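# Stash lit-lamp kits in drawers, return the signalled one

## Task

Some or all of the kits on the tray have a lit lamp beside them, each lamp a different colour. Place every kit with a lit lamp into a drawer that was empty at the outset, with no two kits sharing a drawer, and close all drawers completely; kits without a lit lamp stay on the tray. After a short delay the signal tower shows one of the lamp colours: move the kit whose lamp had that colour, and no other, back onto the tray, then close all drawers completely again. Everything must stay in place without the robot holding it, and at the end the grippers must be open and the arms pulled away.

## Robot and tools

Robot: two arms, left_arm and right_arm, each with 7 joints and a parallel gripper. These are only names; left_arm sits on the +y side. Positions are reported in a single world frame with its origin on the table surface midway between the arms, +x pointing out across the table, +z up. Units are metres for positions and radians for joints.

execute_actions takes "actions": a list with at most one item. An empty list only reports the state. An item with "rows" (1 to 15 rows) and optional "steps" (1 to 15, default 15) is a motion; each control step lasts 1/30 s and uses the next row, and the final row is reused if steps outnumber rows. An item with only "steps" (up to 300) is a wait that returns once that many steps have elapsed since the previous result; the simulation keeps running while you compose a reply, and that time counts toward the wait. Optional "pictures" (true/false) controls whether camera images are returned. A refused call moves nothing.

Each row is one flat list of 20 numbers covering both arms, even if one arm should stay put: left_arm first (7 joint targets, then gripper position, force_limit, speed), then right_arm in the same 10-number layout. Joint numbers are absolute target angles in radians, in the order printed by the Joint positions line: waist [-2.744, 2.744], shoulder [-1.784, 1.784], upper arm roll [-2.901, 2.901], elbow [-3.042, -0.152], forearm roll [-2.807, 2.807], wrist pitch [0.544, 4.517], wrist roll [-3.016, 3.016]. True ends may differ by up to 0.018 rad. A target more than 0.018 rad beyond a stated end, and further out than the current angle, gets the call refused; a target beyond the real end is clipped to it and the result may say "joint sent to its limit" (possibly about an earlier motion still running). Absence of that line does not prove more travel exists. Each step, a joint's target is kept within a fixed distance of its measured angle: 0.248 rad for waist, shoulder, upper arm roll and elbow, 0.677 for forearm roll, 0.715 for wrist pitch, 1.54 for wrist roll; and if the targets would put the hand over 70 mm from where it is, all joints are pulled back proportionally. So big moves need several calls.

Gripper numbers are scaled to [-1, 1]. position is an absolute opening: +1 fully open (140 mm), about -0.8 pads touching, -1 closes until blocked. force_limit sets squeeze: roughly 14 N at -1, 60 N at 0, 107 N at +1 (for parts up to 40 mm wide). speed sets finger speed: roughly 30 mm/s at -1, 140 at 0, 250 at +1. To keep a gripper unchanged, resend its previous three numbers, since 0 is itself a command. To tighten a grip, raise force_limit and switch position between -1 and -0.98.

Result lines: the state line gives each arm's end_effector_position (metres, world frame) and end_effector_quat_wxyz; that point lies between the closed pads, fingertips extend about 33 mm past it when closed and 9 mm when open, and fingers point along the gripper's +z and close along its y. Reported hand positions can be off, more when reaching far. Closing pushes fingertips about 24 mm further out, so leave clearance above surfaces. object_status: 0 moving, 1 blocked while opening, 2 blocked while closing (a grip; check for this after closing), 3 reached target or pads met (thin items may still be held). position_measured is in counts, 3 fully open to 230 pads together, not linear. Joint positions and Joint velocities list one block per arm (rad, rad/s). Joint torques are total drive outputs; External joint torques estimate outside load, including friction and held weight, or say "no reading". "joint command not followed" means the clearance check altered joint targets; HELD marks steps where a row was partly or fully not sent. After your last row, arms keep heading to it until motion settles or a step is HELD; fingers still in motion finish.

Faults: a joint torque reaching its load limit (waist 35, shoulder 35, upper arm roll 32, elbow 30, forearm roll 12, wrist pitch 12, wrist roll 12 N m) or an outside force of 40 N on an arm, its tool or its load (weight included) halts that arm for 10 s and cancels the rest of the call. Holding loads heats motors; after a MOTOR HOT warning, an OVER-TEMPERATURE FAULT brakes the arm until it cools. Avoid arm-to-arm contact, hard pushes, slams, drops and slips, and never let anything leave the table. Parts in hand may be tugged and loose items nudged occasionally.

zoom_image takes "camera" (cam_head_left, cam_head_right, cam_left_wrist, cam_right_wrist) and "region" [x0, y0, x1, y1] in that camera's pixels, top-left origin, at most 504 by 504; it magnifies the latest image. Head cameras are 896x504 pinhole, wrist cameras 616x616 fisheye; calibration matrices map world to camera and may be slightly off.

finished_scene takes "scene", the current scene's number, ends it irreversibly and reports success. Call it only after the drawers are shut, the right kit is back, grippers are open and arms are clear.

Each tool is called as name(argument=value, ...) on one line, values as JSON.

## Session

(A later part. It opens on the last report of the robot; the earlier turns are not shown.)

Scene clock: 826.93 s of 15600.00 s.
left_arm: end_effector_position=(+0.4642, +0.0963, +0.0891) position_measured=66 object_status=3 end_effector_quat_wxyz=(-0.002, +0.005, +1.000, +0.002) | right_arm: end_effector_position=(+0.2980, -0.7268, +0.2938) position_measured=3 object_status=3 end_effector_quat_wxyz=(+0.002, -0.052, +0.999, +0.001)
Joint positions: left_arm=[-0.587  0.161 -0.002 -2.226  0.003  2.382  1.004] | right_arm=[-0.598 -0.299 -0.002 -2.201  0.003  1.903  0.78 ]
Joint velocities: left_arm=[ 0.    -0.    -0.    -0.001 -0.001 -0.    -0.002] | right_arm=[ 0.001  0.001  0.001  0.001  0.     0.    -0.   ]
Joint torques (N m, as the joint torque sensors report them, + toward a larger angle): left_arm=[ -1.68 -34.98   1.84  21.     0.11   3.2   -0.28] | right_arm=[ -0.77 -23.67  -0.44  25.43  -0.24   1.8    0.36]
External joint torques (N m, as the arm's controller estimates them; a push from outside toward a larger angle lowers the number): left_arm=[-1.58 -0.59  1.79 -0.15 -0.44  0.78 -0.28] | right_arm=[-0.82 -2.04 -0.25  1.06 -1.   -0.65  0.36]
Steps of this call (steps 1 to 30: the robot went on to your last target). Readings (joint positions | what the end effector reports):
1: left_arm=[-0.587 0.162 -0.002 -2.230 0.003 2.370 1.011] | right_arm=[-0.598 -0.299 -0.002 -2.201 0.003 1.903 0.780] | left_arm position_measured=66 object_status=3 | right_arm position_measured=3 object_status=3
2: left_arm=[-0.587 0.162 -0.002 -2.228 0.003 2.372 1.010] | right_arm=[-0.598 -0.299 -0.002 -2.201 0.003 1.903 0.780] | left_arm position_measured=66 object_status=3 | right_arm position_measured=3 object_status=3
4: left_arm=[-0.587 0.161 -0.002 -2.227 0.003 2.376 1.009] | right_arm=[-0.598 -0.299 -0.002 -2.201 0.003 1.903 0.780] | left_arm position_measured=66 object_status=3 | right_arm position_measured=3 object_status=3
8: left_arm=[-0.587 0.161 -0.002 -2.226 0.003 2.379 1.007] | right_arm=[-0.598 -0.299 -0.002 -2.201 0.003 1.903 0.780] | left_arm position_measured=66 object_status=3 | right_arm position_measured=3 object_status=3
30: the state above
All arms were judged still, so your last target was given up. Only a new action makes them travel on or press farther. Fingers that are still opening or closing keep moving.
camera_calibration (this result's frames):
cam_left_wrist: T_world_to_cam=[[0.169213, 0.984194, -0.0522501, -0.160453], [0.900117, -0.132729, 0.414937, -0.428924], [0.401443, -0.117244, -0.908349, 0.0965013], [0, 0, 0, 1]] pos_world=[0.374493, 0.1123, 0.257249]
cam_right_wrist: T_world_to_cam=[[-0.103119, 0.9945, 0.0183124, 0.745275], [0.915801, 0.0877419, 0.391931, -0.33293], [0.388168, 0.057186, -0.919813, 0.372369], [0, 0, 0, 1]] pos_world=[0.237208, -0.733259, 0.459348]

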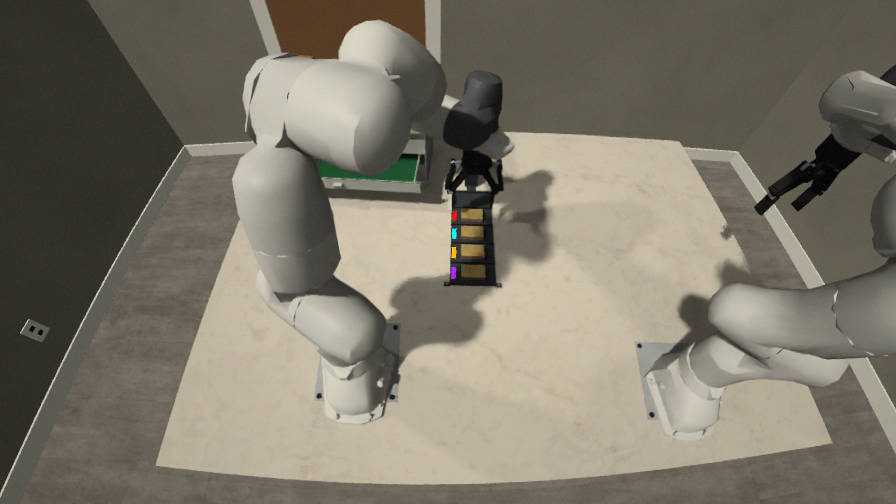

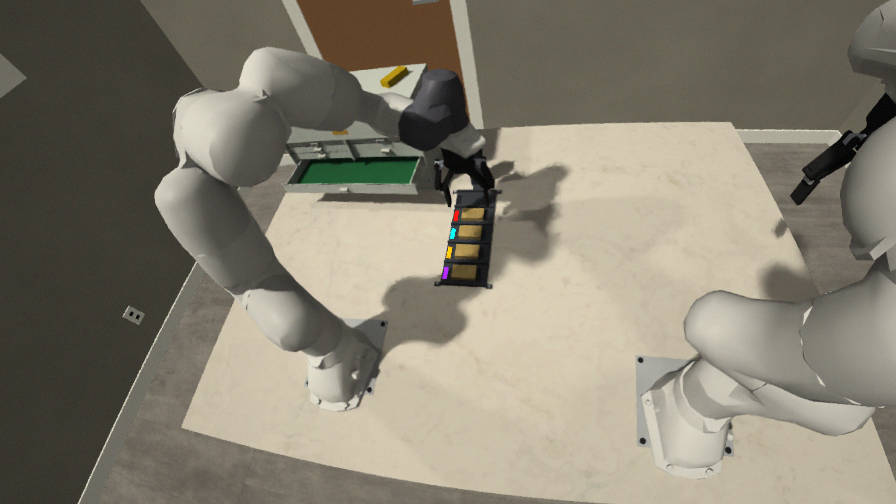

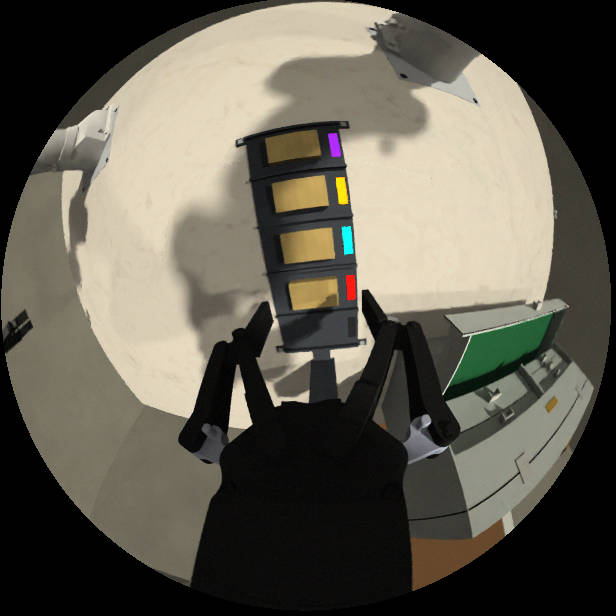

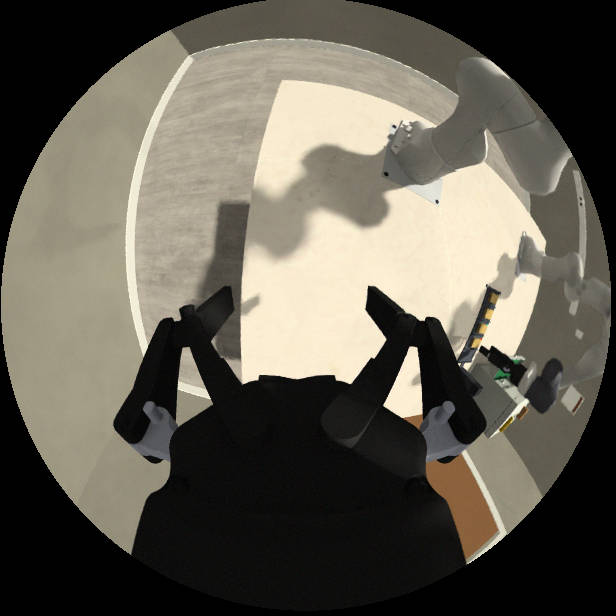

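execute_actions(actions=[{"rows":[[-0.59,0.178,0,-2.229,0,2.408,0.997,0.5,-0.4,0,-0.6,-0.3,0,-2.2,0,1.9,0.785,1,0,0],[-0.59,0.196,0,-2.232,0,2.429,0.997,0.5,-0.4,0,-0.6,-0.3,0,-2.2,0,1.9,0.785,1,0,0],[-0.59,0.214,0,-2.236,0,2.451,0.997,0.5,-0.4,0,-0.6,-0.3,0,-2.2,0,1.9,0.785,1,0,0],[-0.59,0.232,0,-2.239,0,2.472,0.997,0.5,-0.4,0,-0.6,-0.3,0,-2.2,0,1.9,0.785,1,0,0],[-0.59,0.25,0,-2.243,0,2.494,0.997,0.5,-0.4,0,-0.6,-0.3,0,-2.2,0,1.9,0.785,1,0,0],[-0.59,0.269,0,-2.247,0,2.515,0.997,0.5,-0.4,0,-0.6,-0.3,0,-2.2,0,1.9,0.785,1,0,0]],"steps":15}], pictures=false)

execute_actions(actions=[{"steps":15}], pictures=false)

execute_actions(actions=[{"rows":[[-0.59,0.269,0,-2.247,0,2.515,0.997,-1,-0.2,-0.5,-0.6,-0.3,0,-2.2,0,1.9,0.785,1,0,0]],"steps":15}], pictures=false)

execute_actions(actions=[{"steps":12}], pictures=false)

Scene clock: 848.30 s of 15600.00 s.
left_arm: end_effector_position=(+0.4599, +0.0989, +0.0314) position_measured=66 object_status=3 end_effector_quat_wxyz=(-0.008, +0.005, +1.000, +0.006) | right_arm: end_effector_position=(+0.2980, -0.7268, +0.2938) position_measured=3 object_status=3 end_effector_quat_wxyz=(+0.002, -0.052, +0.999, +0.001)
Joint positions: left_arm=[-0.587  0.27  -0.002 -2.249  0.003  2.498  1.004] | right_arm=[-0.598 -0.299 -0.002 -2.201  0.003  1.903  0.78 ]
Joint velocities: left_arm=[0.    0.001 0.002 0.005 0.001 0.077 0.   ] | right_arm=[-0.     0.    -0.002  0.002  0.     0.     0.001]
Joint torques (N m, as the joint torque sensors report them, + toward a larger angle): left_arm=[ -2.04 -36.55   1.62  20.84  -0.05   3.06  -0.24] | right_arm=[ -1.46 -23.71  -0.45  25.44  -0.26   1.8    0.39]
External joint torques (N m, as the arm's controller estimates them; a push from outside toward a larger angle lowers the number): left_arm=[-2.1  -0.6   1.34  1.55 -0.51  0.72 -0.24] | right_arm=[-1.42 -1.95 -0.14  0.96 -1.02 -0.67  0.39]
Steps of this call (steps 1 to 90: nothing new was sent; then 17.87 s passed at rest; steps 91 to 105: all 15 steps of this action). Readings (joint positions | what the end effector reports):
91: left_arm=[-0.587 0.163 -0.002 -2.226 0.003 2.386 1.004] | right_arm=[-0.598 -0.299 -0.002 -2.201 0.003 1.903 0.780] | left_arm position_measured=66 object_status=3 | right_arm position_measured=3 object_status=3
92: left_arm=[-0.587 0.169 -0.002 -2.226 0.003 2.393 1.004] | right_arm=[-0.598 -0.299 -0.002 -2.201 0.003 1.903 0.780] | left_arm position_measured=66 object_status=3 | right_arm position_measured=3 object_status=3
94: left_arm=[-0.587 0.192 -0.002 -2.228 0.003 2.415 1.004] | right_arm=[-0.598 -0.299 -0.002 -2.201 0.003 1.903 0.780] | left_arm position_measured=66 object_status=3 | right_arm position_measured=3 object_status=3
98: left_arm=[-0.587 0.254 -0.002 -2.243 0.003 2.465 1.004] | right_arm=[-0.598 -0.299 -0.002 -2.201 0.003 1.903 0.780] | left_arm position_measured=66 object_status=3 | right_arm position_measured=3 object_status=3
105: the state above

Scene clock: 848.80 s of 15600.00 s.
left_arm: end_effector_position=(+0.4632, +0.0967, +0.0325) position_measured=66 object_status=3 end_effector_quat_wxyz=(-0.003, +0.005, +1.000, +0.003) | right_arm: end_effector_position=(+0.2980, -0.7268, +0.2938) position_measured=3 object_status=3 end_effector_quat_wxyz=(+0.002, -0.052, +0.999, +0.001)
Joint positions: left_arm=[-0.587  0.27  -0.002 -2.248  0.003  2.51   1.004] | right_arm=[-0.598 -0.299 -0.002 -2.201  0.003  1.903  0.78 ]
Joint velocities: left_arm=[-0.    -0.001  0.001 -0.001  0.001  0.004 -0.001] | right_arm=[ 0.002 -0.    -0.001 -0.     0.     0.001  0.001]
Joint torques (N m, as the joint torque sensors report them, + toward a larger angle): left_arm=[ -1.87 -37.36   1.99  19.96   0.     3.1   -0.29] | right_arm=[ -0.7  -23.71  -0.63  25.4   -0.21   1.82   0.34]
External joint torques (N m, as the arm's controller estimates them; a push from outside toward a larger angle lowers the number): left_arm=[-1.92 -1.02  1.72  0.39 -0.46  0.67 -0.29] | right_arm=[-0.75 -2.03 -0.43  1.02 -0.97 -0.64  0.34]
Steps of this call (steps 1 to 15: the robot went on to your last target). Readings (joint positions | what the end effector reports):
1: left_arm=[-0.587 0.270 -0.002 -2.249 0.003 2.501 1.004] | right_arm=[-0.598 -0.299 -0.002 -2.201 0.003 1.903 0.780] | left_arm position_measured=66 object_status=3 | right_arm position_measured=3 object_status=3
2: left_arm=[-0.587 0.270 -0.002 -2.248 0.003 2.503 1.004] | right_arm=[-0.598 -0.299 -0.002 -2.201 0.003 1.903 0.780] | left_arm position_measured=66 object_status=3 | right_arm position_measured=3 object_status=3
4: left_arm=[-0.587 0.270 -0.002 -2.248 0.003 2.505 1.004] | right_arm=[-0.598 -0.299 -0.002 -2.201 0.003 1.903 0.780] | left_arm position_measured=66 object_status=3 | right_arm position_measured=3 object_status=3
8: left_arm=[-0.587 0.270 -0.002 -2.248 0.003 2.508 1.004] | right_arm=[-0.598 -0.299 -0.002 -2.201 0.003 1.903 0.780] | left_arm position_measured=66 object_status=3 | right_arm position_measured=3 object_status=3
15: the state above

Scene clock: 849.30 s of 15600.00 s.
left_arm: end_effector_position=(+0.4640, +0.0960, +0.0333) position_measured=130 object_status=0 end_effector_quat_wxyz=(-0.002, +0.005, +1.000, +0.002) | right_arm: end_effector_position=(+0.2980, -0.7268, +0.2938) position_measured=3 object_status=3 end_effector_quat_wxyz=(+0.002, -0.052, +0.999, +0.001)
Joint positions: left_arm=[-0.588  0.269 -0.002 -2.248  0.002  2.511  1.004] | right_arm=[-0.598 -0.299 -0.002 -2.201  0.003  1.903  0.78 ]
Joint velocities: left_arm=[-0.001  0.001 -0.001 -0.001  0.    -0.    -0.   ] | right_arm=[-0.001  0.002 -0.     0.001  0.001  0.     0.   ]
Joint torques (N m, as the joint torque sensors report them, + toward a larger angle): left_arm=[ -2.39 -36.67   1.58  19.14   0.25   3.02  -0.27] | right_arm=[ -1.11 -23.84  -0.71  25.61  -0.27   1.8    0.36]
External joint torques (N m, as the arm's controller estimates them; a push from outside toward a larger angle lowers the number): left_arm=[-2.31 -1.68  1.44  0.35 -0.21  0.74 -0.27] | right_arm=[-1.13 -2.39 -0.48  1.37 -1.03 -0.63  0.36]
Steps of this call (steps 1 to 15: all 15 steps of this action). Readings (joint positions | what the end effector reports):
1: left_arm=[-0.587 0.270 -0.002 -2.248 0.003 2.510 1.004] | right_arm=[-0.598 -0.299 -0.002 -2.201 0.003 1.903 0.780] | left_arm position_measured=66 object_status=0 | right_arm position_measured=3 object_status=3
2: left_arm=[-0.587 0.270 -0.002 -2.248 0.003 2.510 1.004] | right_arm=[-0.598 -0.299 -0.002 -2.201 0.003 1.903 0.780] | left_arm position_measured=70 object_status=0 | right_arm position_measured=3 object_status=3
4: left_arm=[-0.587 0.270 -0.002 -2.248 0.003 2.511 1.004] | right_arm=[-0.598 -0.299 -0.002 -2.201 0.003 1.903 0.780] | left_arm position_measured=79 object_status=0 | right_arm position_measured=3 object_status=3
8: left_arm=[-0.587 0.270 -0.002 -2.248 0.003 2.511 1.004] | right_arm=[-0.598 -0.299 -0.002 -2.201 0.003 1.903 0.780] | left_arm position_measured=98 object_status=0 | right_arm position_measured=3 object_status=3
15: the state above

Scene clock: 849.70 s of 15600.00 s.
left_arm: end_effector_position=(+0.4640, +0.0960, +0.0333) position_measured=132 object_status=2 end_effector_quat_wxyz=(-0.002, +0.005, +1.000, +0.002) | right_arm: end_effector_position=(+0.2980, -0.7268, +0.2938) position_measured=3 object_status=3 end_effector_quat_wxyz=(+0.002, -0.052, +0.999, +0.001)
Joint positions: left_arm=[-0.588  0.269 -0.002 -2.248  0.002  2.511  1.004] | right_arm=[-0.598 -0.299 -0.002 -2.201  0.003  1.903  0.78 ]
Joint velocities: left_arm=[-0.    -0.    -0.001 -0.002  0.001  0.001 -0.001] | right_arm=[-0.001  0.001  0.002 -0.001  0.001  0.001  0.001]
Joint torques (N m, as the joint torque sensors report them, + toward a larger angle): left_arm=[ -1.73 -36.54   1.66  19.96   0.06   3.06  -0.27] | right_arm=[ -1.04 -23.49  -0.23  25.4   -0.25   1.75   0.36]
External joint torques (N m, as the arm's controller estimates them; a push from outside toward a larger angle lowers the number): left_arm=[-1.74 -0.36  1.43  0.45 -0.41  0.65 -0.27] | right_arm=[-1.04 -1.89  0.02  1.04 -1.01 -0.71  0.36]
Steps of this call (steps 1 to 12: the robot went on to your last target). Readings (joint positions | what the end effector reports):
1: left_arm=[-0.588 0.269 -0.002 -2.248 0.002 2.511 1.004] | right_arm=[-0.598 -0.299 -0.002 -2.201 0.003 1.903 0.780] | left_arm position_measured=132 object_status=0 | right_arm position_measured=3 object_status=3
2: left_arm=[-0.588 0.269 -0.002 -2.248 0.002 2.511 1.004] | right_arm=[-0.598 -0.299 -0.002 -2.201 0.003 1.903 0.780] | left_arm position_measured=132 object_status=0 | right_arm position_measured=3 object_status=3
4: left_arm=[-0.588 0.269 -0.002 -2.248 0.002 2.511 1.004] | right_arm=[-0.598 -0.299 -0.002 -2.201 0.003 1.903 0.780] | left_arm position_measured=132 object_status=0 | right_arm position_measured=3 object_status=3
8: left_arm=[-0.588 0.269 -0.002 -2.248 0.002 2.511 1.004] | right_arm=[-0.598 -0.299 -0.002 -2.201 0.003 1.903 0.780] | left_arm position_measured=132 object_status=2 | right_arm position_measured=3 object_status=3
12: the state above

execute_actions(actions=[{"rows":[[-0.59,0.16,0,-2.225,0,2.386,0.997,-1,-0.2,-0.5,-0.6,-0.3,0,-2.2,0,1.9,0.785,1,0,0]],"steps":15}], pictures=false)

execute_actions(actions=[{"rows":[[-0.59,-0.12,0,-2.26,0,2.14,0.997,-1,-0.2,-0.5,-0.6,-0.3,0,-2.2,0,1.9,0.785,1,0,0]],"steps":15}], pictures=false)

execute_actions(actions=[{"steps":20}], pictures=false)

execute_actions(actions=[{"rows":[[0.045,-0.12,0,-2.26,0,2.14,1.70,-1,-0.2,-0.5,-0.6,-0.3,0,-2.2,0,1.9,0.785,1,0,0]],"steps":15}], pictures=false)

execute_actions(actions=[{"steps":45}])

Scene clock: 903.73 s of 15600.00 s.
left_arm: end_effector_position=(+0.4690, +0.0929, +0.0921) position_measured=132 object_status=2 end_effector_quat_wxyz=(+0.005, +0.005, +1.000, -0.003) | right_arm: end_effector_position=(+0.2980, -0.7268, +0.2938) position_measured=3 object_status=3 end_effector_quat_wxyz=(+0.002, -0.052, +0.999, +0.001)
Joint positions: left_arm=[-0.588  0.159 -0.002 -2.225  0.002  2.396  1.004] | right_arm=[-0.598 -0.299 -0.002 -2.201  0.003  1.903  0.78 ]
Joint velocities: left_arm=[-0.001  0.002  0.    -0.003 -0.001 -0.042  0.   ] | right_arm=[ 0.001 -0.    -0.001 -0.001 -0.    -0.    -0.   ]
Joint torques (N m, as the joint torque sensors report them, + toward a larger angle): left_arm=[ -1.47 -33.96   1.53  20.59   0.2    2.16  -0.24] | right_arm=[ -0.97 -23.43  -0.39  25.26  -0.26   1.81   0.35]
External joint torques (N m, as the arm's controller estimates them; a push from outside toward a larger angle lowers the number): left_arm=[-1.47  0.64  1.39 -0.83 -0.35 -0.34 -0.24] | right_arm=[-1.   -1.66 -0.16  0.86 -1.02 -0.65  0.35]
Steps of this call (steps 1 to 15: the robot went on to your last target; steps 16 to 90: nothing new was sent; then 50.53 s passed at rest; steps 91 to 105: all 15 steps of this action). Readings (joint positions | what the end effector reports):
91: left_arm=[-0.588 0.256 -0.002 -2.250 0.002 2.489 1.004] | right_arm=[-0.598 -0.299 -0.002 -2.201 0.003 1.903 0.780] | left_arm position_measured=132 object_status=2 | right_arm position_measured=3 object_status=3
92: left_arm=[-0.588 0.231 -0.002 -2.248 0.002 2.468 1.004] | right_arm=[-0.598 -0.299 -0.002 -2.201 0.003 1.903 0.780] | left_arm position_measured=132 object_status=2 | right_arm position_measured=3 object_status=3
94: left_arm=[-0.588 0.188 -0.002 -2.234 0.002 2.443 1.004] | right_arm=[-0.598 -0.299 -0.002 -2.201 0.003 1.903 0.780] | left_arm position_measured=132 object_status=2 | right_arm position_measured=3 object_status=3
98: left_arm=[-0.588 0.158 -0.002 -2.222 0.002 2.417 1.004] | right_arm=[-0.598 -0.299 -0.002 -2.201 0.003 1.903 0.780] | left_arm position_measured=132 object_status=2 | right_arm position_measured=3 object_status=3
105: the state above

Scene clock: 904.23 s of 15600.00 s.
left_arm: end_effector_position=(+0.4353, +0.1151, +0.2030) position_measured=132 object_status=2 end_effector_quat_wxyz=(+0.010, +0.005, +1.000, -0.005) | right_arm: end_effector_position=(+0.2980, -0.7268, +0.2938) position_measured=3 object_status=3 end_effector_quat_wxyz=(+0.002, -0.052, +0.999, +0.001)
Joint positions: left_arm=[-0.588 -0.12  -0.002 -2.259  0.002  2.16   1.004] | right_arm=[-0.598 -0.299 -0.002 -2.201  0.003  1.903  0.78 ]
Joint velocities: left_arm=[-0.001  0.012 -0.001 -0.021 -0.001 -0.11   0.   ] | right_arm=[-0.002 -0.002  0.001 -0.003 -0.001  0.001 -0.001]
Joint torques (N m, as the joint torque sensors report them, + toward a larger angle): left_arm=[ -2.14 -26.97   1.69  22.66   0.31   2.22  -0.23] | right_arm=[ -0.89 -23.35  -0.75  25.09  -0.22   1.76   0.36]
External joint torques (N m, as the arm's controller estimates them; a push from outside toward a larger angle lowers the number): left_arm=[-2.02  1.08  1.92 -1.71 -0.37 -0.44 -0.23] | right_arm=[-0.87 -1.64 -0.49  0.72 -0.97 -0.69  0.36]
Steps of this call (steps 1 to 15: all 15 steps of this action). Readings (joint positions | what the end effector reports):
1: left_arm=[-0.588 0.137 -0.002 -2.237 0.002 2.368 1.004] | right_arm=[-0.598 -0.299 -0.002 -2.201 0.003 1.903 0.780] | left_arm position_measured=132 object_status=2 | right_arm position_measured=3 object_status=3
2: left_arm=[-0.588 0.096 -0.002 -2.252 0.002 2.338 1.004] | right_arm=[-0.598 -0.299 -0.002 -2.201 0.003 1.903 0.780] | left_arm position_measured=132 object_status=2 | right_arm position_measured=3 object_status=3
4: left_arm=[-0.588 0.002 -0.002 -2.260 0.002 2.283 1.004] | right_arm=[-0.598 -0.299 -0.002 -2.201 0.003 1.903 0.780] | left_arm position_measured=132 object_status=2 | right_arm position_measured=3 object_status=3
8: left_arm=[-0.588 -0.113 -0.002 -2.249 0.002 2.211 1.004] | right_arm=[-0.598 -0.299 -0.002 -2.201 0.003 1.903 0.780] | left_arm position_measured=132 object_status=2 | right_arm position_measured=3 object_status=3
15: the state above

Scene clock: 904.90 s of 15600.00 s.
left_arm: end_effector_position=(+0.4305, +0.1182, +0.2010) position_measured=132 object_status=2 end_effector_quat_wxyz=(+0.002, +0.005, +1.000, -0.000) | right_arm: end_effector_position=(+0.2980, -0.7268, +0.2938) position_measured=3 object_status=3 end_effector_quat_wxyz=(+0.002, -0.052, +0.999, +0.001)
Joint positions: left_arm=[-0.588 -0.12  -0.002 -2.26   0.002  2.144  1.004] | right_arm=[-0.598 -0.299 -0.002 -2.201  0.003  1.903  0.78 ]
Joint velocities: left_arm=[ 0.001  0.001  0.001 -0.001 -0.    -0.001 -0.   ] | right_arm=[-0.    -0.    -0.     0.     0.001 -0.    -0.001]
Joint torques (N m, as the joint torque sensors report them, + toward a larger angle): left_arm=[ -1.18 -26.27   2.03  22.71   0.38   2.12  -0.22] | right_arm=[ -1.   -23.68  -0.39  25.37  -0.24   1.83   0.37]
External joint torques (N m, as the arm's controller estimates them; a push from outside toward a larger angle lowers the number): left_arm=[-1.22  0.61  2.09 -0.64 -0.3  -0.32 -0.22] | right_arm=[-0.91 -1.94 -0.03  0.93 -0.99 -0.64  0.37]
Steps of this call (steps 1 to 20: the robot went on to your last target). Readings (joint positions | what the end effector reports):
1: left_arm=[-0.588 -0.120 -0.002 -2.260 0.002 2.157 1.004] | right_arm=[-0.598 -0.299 -0.002 -2.201 0.003 1.903 0.780] | left_arm position_measured=132 object_status=2 | right_arm position_measured=3 object_status=3
2: left_arm=[-0.588 -0.120 -0.002 -2.260 0.002 2.154 1.004] | right_arm=[-0.598 -0.299 -0.002 -2.201 0.003 1.903 0.780] | left_arm position_measured=132 object_status=2 | right_arm position_measured=3 object_status=3
4: left_arm=[-0.588 -0.120 -0.002 -2.260 0.002 2.151 1.004] | right_arm=[-0.598 -0.299 -0.002 -2.201 0.003 1.903 0.780] | left_arm position_measured=132 object_status=2 | right_arm position_measured=3 object_status=3
8: left_arm=[-0.588 -0.120 -0.002 -2.260 0.002 2.146 1.004] | right_arm=[-0.598 -0.299 -0.002 -2.201 0.003 1.903 0.780] | left_arm position_measured=132 object_status=2 | right_arm position_measured=3 object_status=3
20: the state above

Scene clock: 905.40 s of 15600.00 s.
left_arm: end_effector_position=(+0.5108, +0.4001, +0.2007) position_measured=132 object_status=2 end_effector_quat_wxyz=(+0.002, -0.074, +0.997, +0.000) | right_arm: end_effector_position=(+0.2980, -0.7268, +0.2938) position_measured=3 object_status=3 end_effector_quat_wxyz=(+0.002, -0.052, +0.999, +0.001)
Joint positions: left_arm=[ 0.    -0.12   0.004 -2.26   0.002  2.144  1.44 ] | right_arm=[-0.598 -0.299 -0.002 -2.201  0.003  1.903  0.78 ]
Joint velocities: left_arm=[ 0.771 -0.001  0.154  0.001  0.     0.     0.838] | right_arm=[-0.     0.     0.001 -0.002 -0.001  0.    -0.001]
Joint torques (N m, as the joint torque sensors report them, + toward a larger angle): left_arm=[-10.4  -26.95 -10.23  22.47   0.47   1.99   0.48] | right_arm=[ -0.85 -23.16  -0.56  25.44  -0.27   1.75   0.36]
External joint torques (N m, as the arm's controller estimates them; a push from outside toward a larger angle lowers the number): left_arm=[ 1.09  0.57  1.56 -0.68  0.02 -0.34  0.51] | right_arm=[-1.01 -1.56 -0.5   1.15 -1.03 -0.7   0.37]
Steps of this call (steps 1 to 15: all 15 steps of this action). Readings (joint positions | what the end effector reports):
1: left_arm=[-0.562 -0.120 -0.015 -2.260 0.002 2.144 1.040] | right_arm=[-0.598 -0.299 -0.002 -2.201 0.003 1.903 0.780] | left_arm position_measured=132 object_status=2 | right_arm position_measured=3 object_status=3
2: left_arm=[-0.527 -0.120 -0.019 -2.260 0.002 2.144 1.076] | right_arm=[-0.598 -0.299 -0.002 -2.201 0.003 1.903 0.780] | left_arm position_measured=132 object_status=2 | right_arm position_measured=3 object_status=3
4: left_arm=[-0.449 -0.120 -0.017 -2.260 0.002 2.144 1.141] | right_arm=[-0.598 -0.299 -0.002 -2.201 0.003 1.903 0.780] | left_arm position_measured=132 object_status=2 | right_arm position_measured=3 object_status=3
8: left_arm=[-0.282 -0.120 -0.010 -2.260 0.002 2.144 1.252] | right_arm=[-0.598 -0.299 -0.002 -2.201 0.003 1.903 0.780] | left_arm position_measured=132 object_status=2 | right_arm position_measured=3 object_status=3
15: the state above

Scene clock: 906.90 s of 15600.00 s.
left_arm: end_effector_position=(+0.5098, +0.4216, +0.2007) position_measured=132 object_status=2 end_effector_quat_wxyz=(+0.001, +0.030, +1.000, +0.001) | right_arm: end_effector_position=(+0.2980, -0.7268, +0.2938) position_measured=3 object_status=3 end_effector_quat_wxyz=(+0.002, -0.052, +0.999, +0.001)
Joint positions: left_arm=[ 0.045 -0.12   0.003 -2.26   0.002  2.143  1.691] | right_arm=[-0.598 -0.299 -0.002 -2.201  0.003  1.903  0.78 ]
Joint velocities: left_arm=[-0.001 -0.001  0.001 -0.    -0.001  0.     0.006] | right_arm=[ 0.001  0.     0.002 -0.     0.001 -0.    -0.001]
Joint torques (N m, as the joint torque sensors report them, + toward a larger angle): left_arm=[  0.36 -27.31  -1.51  22.86   0.54   2.11   0.43] | right_arm=[ -0.77 -23.54  -0.75  24.95  -0.23   1.79   0.39]
External joint torques (N m, as the arm's controller estimates them; a push from outside toward a larger angle lowers the number): left_arm=[ 0.35 -0.18 -1.39 -0.58 -0.15 -0.32  0.43] | right_arm=[-0.97 -1.9  -0.71  0.6  -0.99 -0.66  0.39]
Steps of this call (steps 1 to 45: the robot went on to your last target). Readings (joint positions | what the end effector reports):
1: left_arm=[0.021 -0.120 0.008 -2.260 0.002 2.143 1.466] | right_arm=[-0.598 -0.299 -0.002 -2.201 0.003 1.903 0.780] | left_arm position_measured=132 object_status=2 | right_arm position_measured=3 object_status=3
2: left_arm=[0.034 -0.120 0.010 -2.260 0.002 2.143 1.490] | right_arm=[-0.598 -0.299 -0.002 -2.201 0.003 1.903 0.780] | left_arm position_measured=132 object_status=2 | right_arm position_measured=3 object_status=3
4: left_arm=[0.044 -0.120 0.010 -2.260 0.002 2.143 1.530] | right_arm=[-0.598 -0.299 -0.002 -2.201 0.003 1.903 0.780] | left_arm position_measured=132 object_status=2 | right_arm position_measured=3 object_status=3
8: left_arm=[0.045 -0.120 0.004 -2.260 0.002 2.143 1.588] | right_arm=[-0.598 -0.299 -0.002 -2.201 0.003 1.903 0.780] | left_arm position_measured=132 object_status=2 | right_arm position_measured=3 object_status=3
45: the state above
All arms were judged still, so your last target was given up. Only a new action makes them travel on or press farther. Fingers that are still opening or closing keep moving.
camera_calibration (this result's frames):
cam_left_wrist: T_world_to_cam=[[0.218229, 0.974398, -0.0540751, -0.502991], [0.88968, -0.175872, 0.421352, -0.450901], [0.401055, -0.140061, -0.905283, 0.226808], [0, 0, 0, 1]] pos_world=[0.419962, 0.44258, 0.368114]
cam_right_wrist: T_world_to_cam=[[-0.103118, 0.994501, 0.018306, 0.745278], [0.915801, 0.0877437, 0.391931, -0.33293], [0.388169, 0.0571799, -0.919813, 0.372368], [0, 0, 0, 1]] pos_world=[0.237207, -0.733259, 0.459352]

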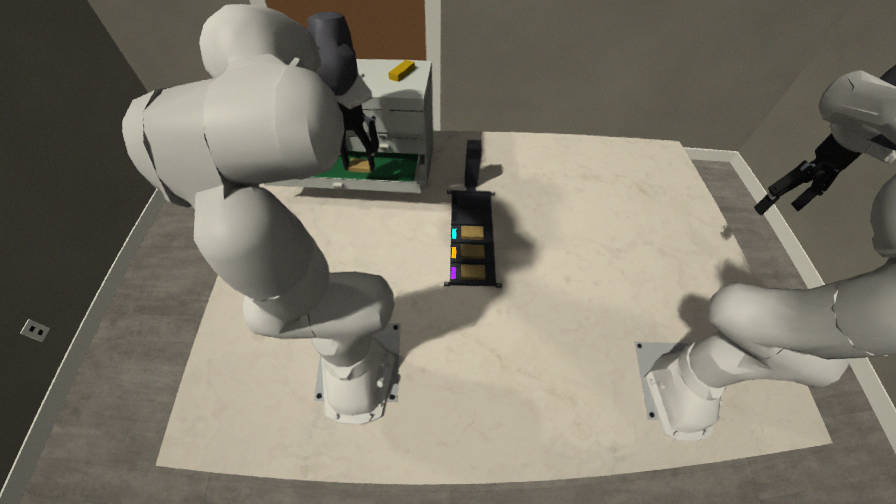

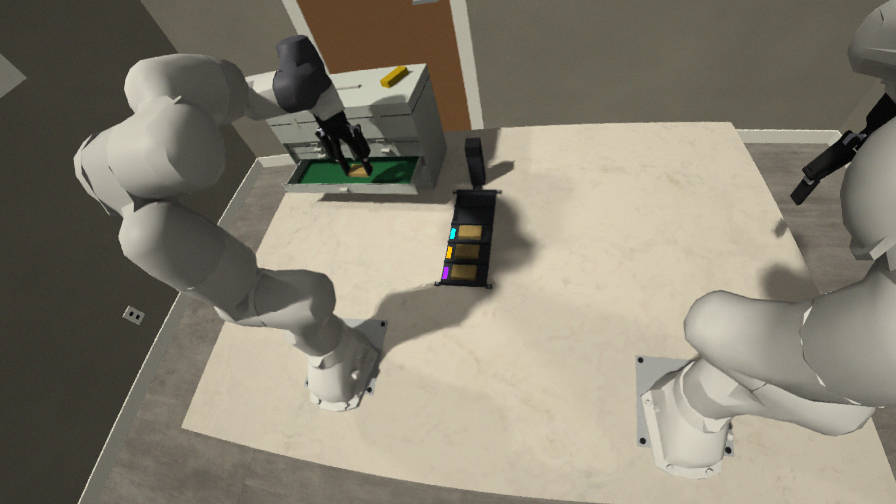

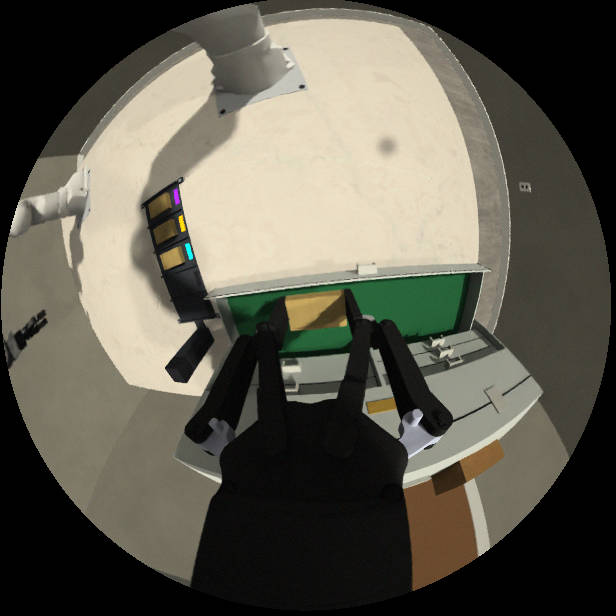

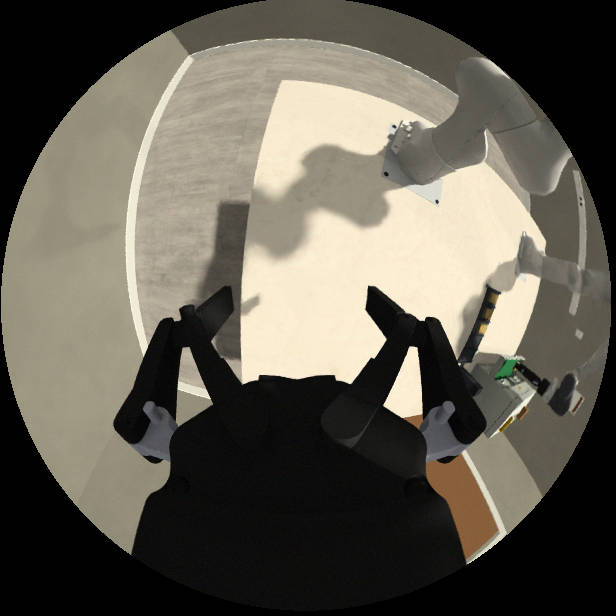

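execute_actions(actions=[{"rows":[[0.045,-0.105,0,-2.272,0,2.21,1.70,-1,-0.2,-0.5,-0.6,-0.3,0,-2.2,0,1.9,0.785,1,0,0],[0.045,-0.105,0,-2.272,0,2.21,1.70,-1,-0.2,-0.5,-0.6,-0.3,0,-2.2,0,1.9,0.785,1,0,0],[0.045,-0.105,0,-2.272,0,2.21,1.70,-1,-0.2,-0.5,-0.6,-0.3,0,-2.2,0,1.9,0.785,1,0,0],[0.045,-0.09,0,-2.285,0,2.28,1.70,-1,-0.2,-0.5,-0.6,-0.3,0,-2.2,0,1.9,0.785,1,0,0],[0.045,-0.09,0,-2.285,0,2.28,1.70,-1,-0.2,-0.5,-0.6,-0.3,0,-2.2,0,1.9,0.785,1,0,0],[0.045,-0.09,0,-2.285,0,2.28,1.70,-1,-0.2,-0.5,-0.6,-0.3,0,-2.2,0,1.9,0.785,1,0,0],[0.045,-0.0728,0,-2.2975,0,2.3455,1.70,-1,-0.2,-0.5,-0.6,-0.3,0,-2.2,0,1.9,0.785,1,0,0]],"steps":15}], pictures=false)

execute_actions(actions=[{"steps":20}])

Scene clock: 923.80 s of 15600.00 s.
left_arm: end_effector_position=(+0.5404, +0.4233, +0.1768) position_measured=132 object_status=2 end_effector_quat_wxyz=(+0.046, +0.031, +0.998, +0.005) | right_arm: end_effector_position=(+0.2980, -0.7268, +0.2938) position_measured=3 object_status=3 end_effector_quat_wxyz=(+0.002, -0.052, +0.999, +0.001)
Joint positions: left_arm=[ 0.045 -0.072  0.002 -2.298  0.002  2.319  1.693] | right_arm=[-0.598 -0.299 -0.002 -2.201  0.003  1.903  0.78 ]
Joint velocities: left_arm=[-0.001 -0.    -0.     0.001 -0.     0.131  0.   ] | right_arm=[-0.001 -0.    -0.001 -0.001  0.002 -0.     0.   ]
Joint torques (N m, as the joint torque sensors report them, + toward a larger angle): left_arm=[ -0.16 -28.12  -1.09  23.38   0.38   3.57   0.5 ] | right_arm=[ -0.72 -23.75  -0.59  25.27  -0.25   1.88   0.35]
External joint torques (N m, as the arm's controller estimates them; a push from outside toward a larger angle lowers the number): left_arm=[-0.07 -0.01 -0.93  0.56 -0.27  0.99  0.5 ] | right_arm=[-0.64 -2.06 -0.26  0.88 -1.   -0.57  0.35]
Steps of this call (steps 1 to 90: nothing new was sent; then 13.40 s passed at rest; steps 91 to 105: all 15 steps of this action). Readings (joint positions | what the end effector reports):
91: left_arm=[0.045 -0.118 0.002 -2.262 0.002 2.153 1.693] | right_arm=[-0.598 -0.299 -0.002 -2.201 0.003 1.903 0.780] | left_arm position_measured=132 object_status=2 | right_arm position_measured=3 object_status=3
92: left_arm=[0.045 -0.115 0.002 -2.264 0.002 2.163 1.693] | right_arm=[-0.598 -0.299 -0.002 -2.201 0.003 1.903 0.780] | left_arm position_measured=132 object_status=2 | right_arm position_measured=3 object_status=3
94: left_arm=[0.045 -0.107 0.002 -2.271 0.002 2.188 1.693] | right_arm=[-0.598 -0.299 -0.002 -2.201 0.003 1.903 0.780] | left_arm position_measured=132 object_status=2 | right_arm position_measured=3 object_status=3
98: left_arm=[0.045 -0.085 0.002 -2.288 0.002 2.257 1.693] | right_arm=[-0.598 -0.299 -0.002 -2.201 0.003 1.903 0.780] | left_arm position_measured=132 object_status=2 | right_arm position_measured=3 object_status=3
105: the state above

Scene clock: 924.47 s of 15600.00 s.
left_arm: end_effector_position=(+0.5468, +0.4237, +0.1792) position_measured=132 object_status=2 end_effector_quat_wxyz=(+0.057, +0.031, +0.998, +0.006) | right_arm: end_effector_position=(+0.2980, -0.7268, +0.2938) position_measured=3 object_status=3 end_effector_quat_wxyz=(+0.002, -0.052, +0.999, +0.001)
Joint positions: left_arm=[ 0.045 -0.072  0.002 -2.298  0.002  2.34   1.693] | right_arm=[-0.598 -0.299 -0.002 -2.201  0.003  1.903  0.78 ]
Joint velocities: left_arm=[-0.001  0.     0.    -0.     0.     0.003  0.001] | right_arm=[ 0.001  0.001  0.    -0.001 -0.001  0.    -0.001]
Joint torques (N m, as the joint torque sensors report them, + toward a larger angle): left_arm=[ -0.37 -28.34  -1.07  23.23   0.42   3.66   0.42] | right_arm=[ -0.88 -23.8   -0.52  25.56  -0.3    1.78   0.35]
External joint torques (N m, as the arm's controller estimates them; a push from outside toward a larger angle lowers the number): left_arm=[-0.32 -0.05 -0.96  0.19 -0.24  0.99  0.42] | right_arm=[-0.93 -2.22 -0.32  1.24 -1.05 -0.67  0.35]
Steps of this call (steps 1 to 20: the robot went on to your last target). Readings (joint positions | what the end effector reports):
1: left_arm=[0.045 -0.072 0.002 -2.298 0.002 2.323 1.693] | right_arm=[-0.598 -0.299 -0.002 -2.201 0.003 1.903 0.780] | left_arm position_measured=132 object_status=2 | right_arm position_measured=3 object_status=3
2: left_arm=[0.045 -0.072 0.002 -2.298 0.002 2.326 1.693] | right_arm=[-0.598 -0.299 -0.002 -2.201 0.003 1.903 0.780] | left_arm position_measured=132 object_status=2 | right_arm position_measured=3 object_status=3
4: left_arm=[0.045 -0.072 0.002 -2.298 0.002 2.331 1.693] | right_arm=[-0.598 -0.299 -0.002 -2.201 0.003 1.903 0.780] | left_arm position_measured=132 object_status=2 | right_arm position_measured=3 object_status=3
8: left_arm=[0.045 -0.072 0.002 -2.298 0.002 2.336 1.693] | right_arm=[-0.598 -0.299 -0.002 -2.201 0.003 1.903 0.780] | left_arm position_measured=132 object_status=2 | right_arm position_measured=3 object_status=3
20: the state above
camera_calibration (this result's frames):
cam_left_wrist: T_world_to_cam=[[0.224691, 0.974163, -0.0227909, -0.523324], [0.837171, -0.181019, 0.516117, -0.460465], [0.498657, -0.135047, -0.856215, 0.128628], [0, 0, 0, 1]] pos_world=[0.438933, 0.443821, 0.33586]
cam_right_wrist: T_world_to_cam=[[-0.103116, 0.994501, 0.0183016, 0.745279], [0.9158, 0.0877434, 0.391932, -0.332931], [0.388171, 0.0571752, -0.919812, 0.372367], [0, 0, 0, 1]] pos_world=[0.237207, -0.733259, 0.459354]

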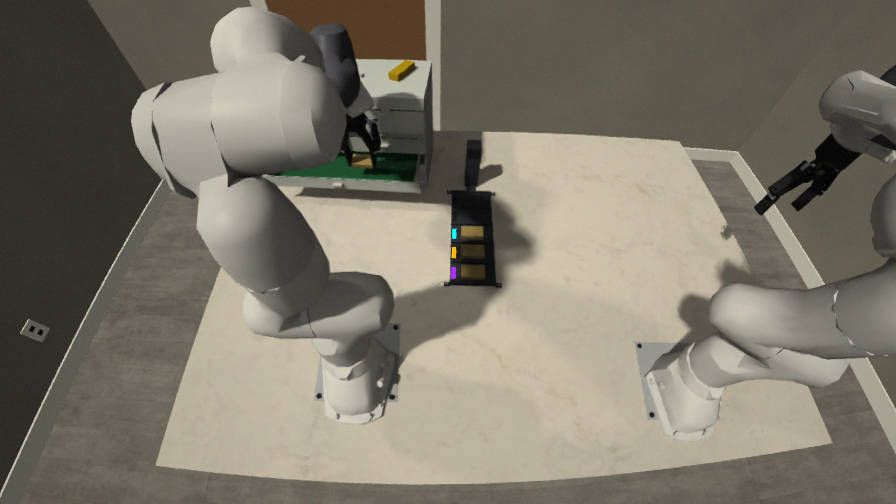

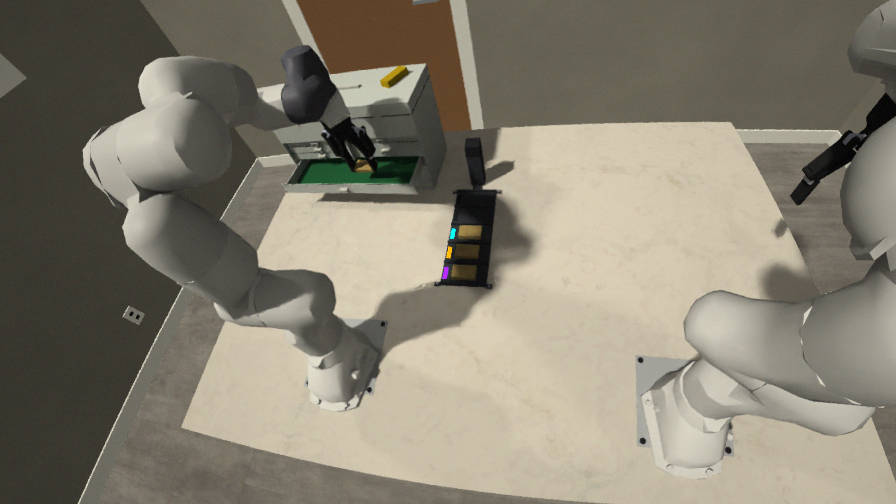

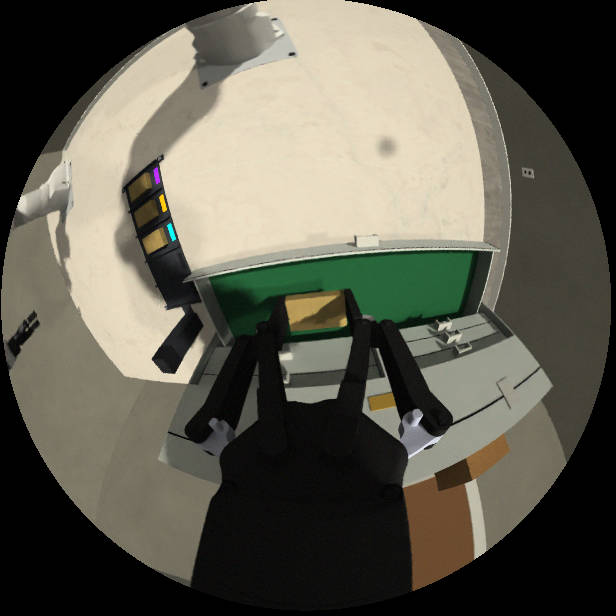

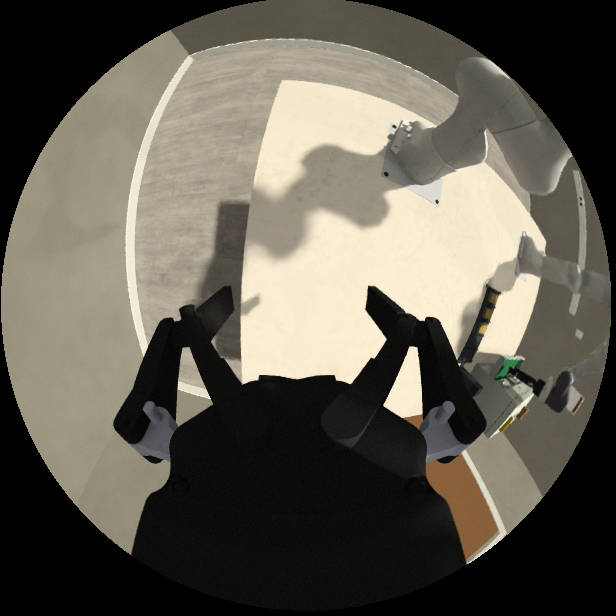

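Descend in steps; q6 lags, so lead it.

execute_actions(actions=[{"rows":[[0.045,-0.0728,0,-2.2975,0,2.40,1.70,-1,-0.2,-0.5,-0.6,-0.3,0,-2.2,0,1.9,0.785,1,0,0],[0.045,-0.064,0,-2.303,0,2.41,1.70,-1,-0.2,-0.5,-0.6,-0.3,0,-2.2,0,1.9,0.785,1,0,0],[0.045,-0.056,0,-2.308,0,2.42,1.70,-1,-0.2,-0.5,-0.6,-0.3,0,-2.2,0,1.9,0.785,1,0,0],[0.045,-0.048,0,-2.314,0,2.435,1.70,-1,-0.2,-0.5,-0.6,-0.3,0,-2.2,0,1.9,0.785,1,0,0],[0.045,-0.04,0,-2.319,0,2.45,1.70,-1,-0.2,-0.5,-0.6,-0.3,0,-2.2,0,1.9,0.785,1,0,0],[0.045,-0.032,0,-2.325,0,2.46,1.70,-1,-0.2,-0.5,-0.6,-0.3,0,-2.2,0,1.9,0.785,1,0,0],[0.045,-0.024,0,-2.33,0,2.475,1.70,-1,-0.2,-0.5,-0.6,-0.3,0,-2.2,0,1.9,0.785,1,0,0],[0.045,-0.016,0,-2.335,0,2.475,1.70,-1,-0.2,-0.5,-0.6,-0.3,0,-2.2,0,1.9,0.785,1,0,0],[0.045,-0.008,0,-2.341,0,2.475,1.70,-1,-0.2,-0.5,-0.6,-0.3,0,-2.2,0,1.9,0.785,1,0,0],[0.045,0.0,0,-2.346,0,2.475,1.70,-1,-0.2,-0.5,-0.6,-0.3,0,-2.2,0,1.9,0.785,1,0,0],[0.045,0.0046,0,-2.3495,0,2.478,1.70,-1,-0.2,-0.5,-0.6,-0.3,0,-2.2,0,1.9,0.785,1,0,0]],"steps":15}], pictures=false)

execute_actions(actions=[{"steps":15}], pictures=false)

execute_actions(actions=[{"rows":[[0.045,0.012,0,-2.3547,0,2.495,1.70,-1,-0.2,-0.5,-0.6,-0.3,0,-2.2,0,1.9,0.785,1,0,0],[0.045,0.012,0,-2.3547,0,2.495,1.70,-1,-0.2,-0.5,-0.6,-0.3,0,-2.2,0,1.9,0.785,1,0,0],[0.045,0.012,0,-2.3547,0,2.495,1.70,-1,-0.2,-0.5,-0.6,-0.3,0,-2.2,0,1.9,0.785,1,0,0],[0.045,0.012,0,-2.3547,0,2.495,1.70,-1,-0.2,-0.5,-0.6,-0.3,0,-2.2,0,1.9,0.785,1,0,0],[0.045,0.012,0,-2.3547,0,2.495,1.70,-1,-0.2,-0.5,-0.6,-0.3,0,-2.2,0,1.9,0.785,1,0,0],[0.045,0.02,0,-2.36,0,2.505,1.70,-1,-0.2,-0.5,-0.6,-0.3,0,-2.2,0,1.9,0.785,1,0,0]],"steps":15}], pictures=false)

execute_actions(actions=[{"steps":10}], pictures=false)

Scene clock: 958.13 s of 15600.00 s.
left_arm: end_effector_position=(+0.5459, +0.4236, +0.1308) position_measured=132 object_status=2 end_effector_quat_wxyz=(+0.055, +0.031, +0.998, +0.006) | right_arm: end_effector_position=(+0.2980, -0.7268, +0.2938) position_measured=3 object_status=3 end_effector_quat_wxyz=(+0.002, -0.052, +0.999, +0.001)
Joint positions: left_arm=[ 0.045  0.002  0.002 -2.348  0.002  2.461  1.693] | right_arm=[-0.598 -0.299 -0.002 -2.201  0.003  1.903  0.78 ]
Joint velocities: left_arm=[ 0.001 -0.005  0.     0.002  0.     0.084  0.002] | right_arm=[-0.     0.     0.     0.001 -0.001 -0.    -0.   ]
Joint torques (N m, as the joint torque sensors report them, + toward a larger angle): left_arm=[ -0.01 -28.32  -1.28  20.77   0.36   3.37   0.4 ] | right_arm=[ -1.17 -23.71  -0.45  25.28  -0.24   1.81   0.4 ]
External joint torques (N m, as the arm's controller estimates them; a push from outside toward a larger angle lowers the number): left_arm=[-0.06  1.13 -1.33 -0.85 -0.23  0.91  0.4 ] | right_arm=[-1.2  -1.94 -0.24  0.85 -0.99 -0.65  0.4 ]
Steps of this call (steps 1 to 15: the robot went on to your last target; steps 16 to 90: nothing new was sent; then 30.17 s passed at rest; steps 91 to 105: all 15 steps of this action). Readings (joint positions | what the end effector reports):
91: left_arm=[0.045 -0.072 0.002 -2.299 0.002 2.348 1.693] | right_arm=[-0.598 -0.299 -0.002 -2.201 0.003 1.903 0.780] | left_arm position_measured=132 object_status=2 | right_arm position_measured=3 object_status=3
92: left_arm=[0.045 -0.071 0.002 -2.299 0.002 2.359 1.693] | right_arm=[-0.598 -0.299 -0.002 -2.201 0.003 1.903 0.780] | left_arm position_measured=132 object_status=2 | right_arm position_measured=3 object_status=3
94: left_arm=[0.045 -0.065 0.002 -2.303 0.002 2.380 1.693] | right_arm=[-0.598 -0.299 -0.002 -2.201 0.003 1.903 0.780] | left_arm position_measured=132 object_status=2 | right_arm position_measured=3 object_status=3
98: left_arm=[0.045 -0.035 0.002 -2.322 0.002 2.426 1.693] | right_arm=[-0.598 -0.299 -0.002 -2.201 0.003 1.903 0.780] | left_arm position_measured=132 object_status=2 | right_arm position_measured=3 object_status=3
105: the state above

Scene clock: 958.63 s of 15600.00 s.
left_arm: end_effector_position=(+0.5490, +0.4238, +0.1317) position_measured=132 object_status=2 end_effector_quat_wxyz=(+0.060, +0.031, +0.998, +0.006) | right_arm: end_effector_position=(+0.2980, -0.7268, +0.2938) position_measured=3 object_status=3 end_effector_quat_wxyz=(+0.002, -0.052, +0.999, +0.001)
Joint positions: left_arm=[ 0.045  0.003  0.002 -2.348  0.002  2.472  1.693] | right_arm=[-0.598 -0.299 -0.002 -2.201  0.003  1.903  0.78 ]
Joint velocities: left_arm=[-0.     0.    -0.001 -0.     0.001  0.002 -0.   ] | right_arm=[ 0.002 -0.001 -0.001 -0.001  0.002 -0.001 -0.   ]
Joint torques (N m, as the joint torque sensors report them, + toward a larger angle): left_arm=[  0.28 -28.26  -0.89  20.78   0.31   3.54   0.4 ] | right_arm=[ -1.3  -23.56  -0.56  25.71  -0.23   1.78   0.34]
External joint torques (N m, as the arm's controller estimates them; a push from outside toward a larger angle lowers the number): left_arm=[ 0.34  1.51 -0.84 -1.12 -0.28  0.84  0.4 ] | right_arm=[-1.33 -1.84 -0.33  1.33 -0.99 -0.68  0.34]
Steps of this call (steps 1 to 15: the robot went on to your last target). Readings (joint positions | what the end effector reports):
1: left_arm=[0.045 0.002 0.002 -2.348 0.002 2.463 1.693] | right_arm=[-0.598 -0.299 -0.002 -2.201 0.003 1.903 0.780] | left_arm position_measured=132 object_status=2 | right_arm position_measured=3 object_status=3
2: left_arm=[0.045 0.002 0.002 -2.348 0.002 2.465 1.693] | right_arm=[-0.598 -0.299 -0.002 -2.201 0.003 1.903 0.780] | left_arm position_measured=132 object_status=2 | right_arm position_measured=3 object_status=3
4: left_arm=[0.045 0.002 0.002 -2.348 0.002 2.467 1.693] | right_arm=[-0.598 -0.299 -0.002 -2.201 0.003 1.903 0.780] | left_arm position_measured=132 object_status=2 | right_arm position_measured=3 object_status=3
8: left_arm=[0.045 0.003 0.002 -2.348 0.002 2.470 1.693] | right_arm=[-0.598 -0.299 -0.002 -2.201 0.003 1.903 0.780] | left_arm position_measured=132 object_status=2 | right_arm position_measured=3 object_status=3
15: the state above

Scene clock: 959.13 s of 15600.00 s.
left_arm: end_effector_position=(+0.5541, +0.4237, +0.1302) position_measured=132 object_status=2 end_effector_quat_wxyz=(+0.069, +0.032, +0.997, +0.007) | right_arm: end_effector_position=(+0.2980, -0.7268, +0.2938) position_measured=3 object_status=3 end_effector_quat_wxyz=(+0.002, -0.052, +0.999, +0.001)
Joint positions: left_arm=[ 0.045  0.009  0.002 -2.352  0.002  2.499  1.694] | right_arm=[-0.598 -0.299 -0.002 -2.201  0.003  1.903  0.78 ]
Joint velocities: left_arm=[-0.001  0.003 -0.    -0.002  0.001  0.015  0.001] | right_arm=[ 0.001 -0.    -0.001 -0.    -0.001 -0.001 -0.001]
Joint torques (N m, as the joint torque sensors report them, + toward a larger angle): left_arm=[  0.08 -23.02  -0.28  16.95   0.37   3.39   0.43] | right_arm=[ -0.73 -23.59  -0.53  25.19  -0.23   1.81   0.4 ]
External joint torques (N m, as the arm's controller estimates them; a push from outside toward a larger angle lowers the number): left_arm=[ 0.12  6.91 -0.24 -4.9  -0.22  0.66  0.43] | right_arm=[-0.67 -1.99 -0.21  0.86 -0.98 -0.64  0.4 ]
Steps of this call (steps 1 to 15: all 15 steps of this action). Readings (joint positions | what the end effector reports):
1: left_arm=[0.045 0.004 0.002 -2.349 0.002 2.475 1.693] | right_arm=[-0.598 -0.299 -0.002 -2.201 0.003 1.903 0.780] | left_arm position_measured=132 object_status=2 | right_arm position_measured=3 object_status=3
2: left_arm=[0.045 0.005 0.002 -2.350 0.002 2.478 1.693] | right_arm=[-0.598 -0.299 -0.002 -2.201 0.003 1.903 0.780] | left_arm position_measured=132 object_status=2 | right_arm position_measured=3 object_status=3
4: left_arm=[0.045 0.005 0.002 -2.350 0.002 2.482 1.693] | right_arm=[-0.598 -0.299 -0.002 -2.201 0.003 1.903 0.780] | left_arm position_measured=132 object_status=2 | right_arm position_measured=3 object_status=3
8: left_arm=[0.045 0.007 0.002 -2.351 0.002 2.492 1.694] | right_arm=[-0.598 -0.299 -0.002 -2.201 0.003 1.903 0.780] | left_arm position_measured=132 object_status=2 | right_arm position_measured=3 object_status=3
15: the state above

Scene clock: 959.47 s of 15600.00 s.
left_arm: end_effector_position=(+0.5544, +0.4237, +0.1302) position_measured=132 object_status=2 end_effector_quat_wxyz=(+0.069, +0.032, +0.997, +0.007) | right_arm: end_effector_position=(+0.2980, -0.7268, +0.2938) position_measured=3 object_status=3 end_effector_quat_wxyz=(+0.002, -0.052, +0.999, +0.001)
Joint positions: left_arm=[ 0.045  0.009  0.002 -2.353  0.002  2.501  1.694] | right_arm=[-0.598 -0.299 -0.002 -2.201  0.003  1.903  0.78 ]
Joint velocities: left_arm=[ 0.     0.001 -0.    -0.     0.002  0.003 -0.001] | right_arm=[-0.001  0.    -0.     0.003  0.    -0.     0.   ]
Joint torques (N m, as the joint torque sensors report them, + toward a larger angle): left_arm=[ -1.04 -22.03  -0.98  17.71   0.42   3.45   0.3 ] | right_arm=[ -1.05 -23.35  -0.12  25.23  -0.27   1.85   0.32]
External joint torques (N m, as the arm's controller estimates them; a push from outside toward a larger angle lowers the number): left_arm=[-1.04  7.84 -0.99 -4.07 -0.17  0.72  0.3 ] | right_arm=[-1.02 -1.77  0.17  0.9  -1.02 -0.6   0.32]
Steps of this call (steps 1 to 10: the robot went on to your last target). Readings (joint positions | what the end effector reports):
1: left_arm=[0.045 0.009 0.002 -2.352 0.002 2.500 1.694] | right_arm=[-0.598 -0.299 -0.002 -2.201 0.003 1.903 0.780] | left_arm position_measured=132 object_status=2 | right_arm position_measured=3 object_status=3
2: left_arm=[0.045 0.009 0.002 -2.352 0.002 2.500 1.694] | right_arm=[-0.598 -0.299 -0.002 -2.201 0.003 1.903 0.780] | left_arm position_measured=132 object_status=2 | right_arm position_measured=3 object_status=3
4: left_arm=[0.045 0.009 0.002 -2.352 0.002 2.500 1.694] | right_arm=[-0.598 -0.299 -0.002 -2.201 0.003 1.903 0.780] | left_arm position_measured=132 object_status=2 | right_arm position_measured=3 object_status=3
8: left_arm=[0.045 0.009 0.002 -2.353 0.002 2.501 1.694] | right_arm=[-0.598 -0.299 -0.002 -2.201 0.003 1.903 0.780] | left_arm position_measured=132 object_status=2 | right_arm position_measured=3 object_status=3
10: the state above


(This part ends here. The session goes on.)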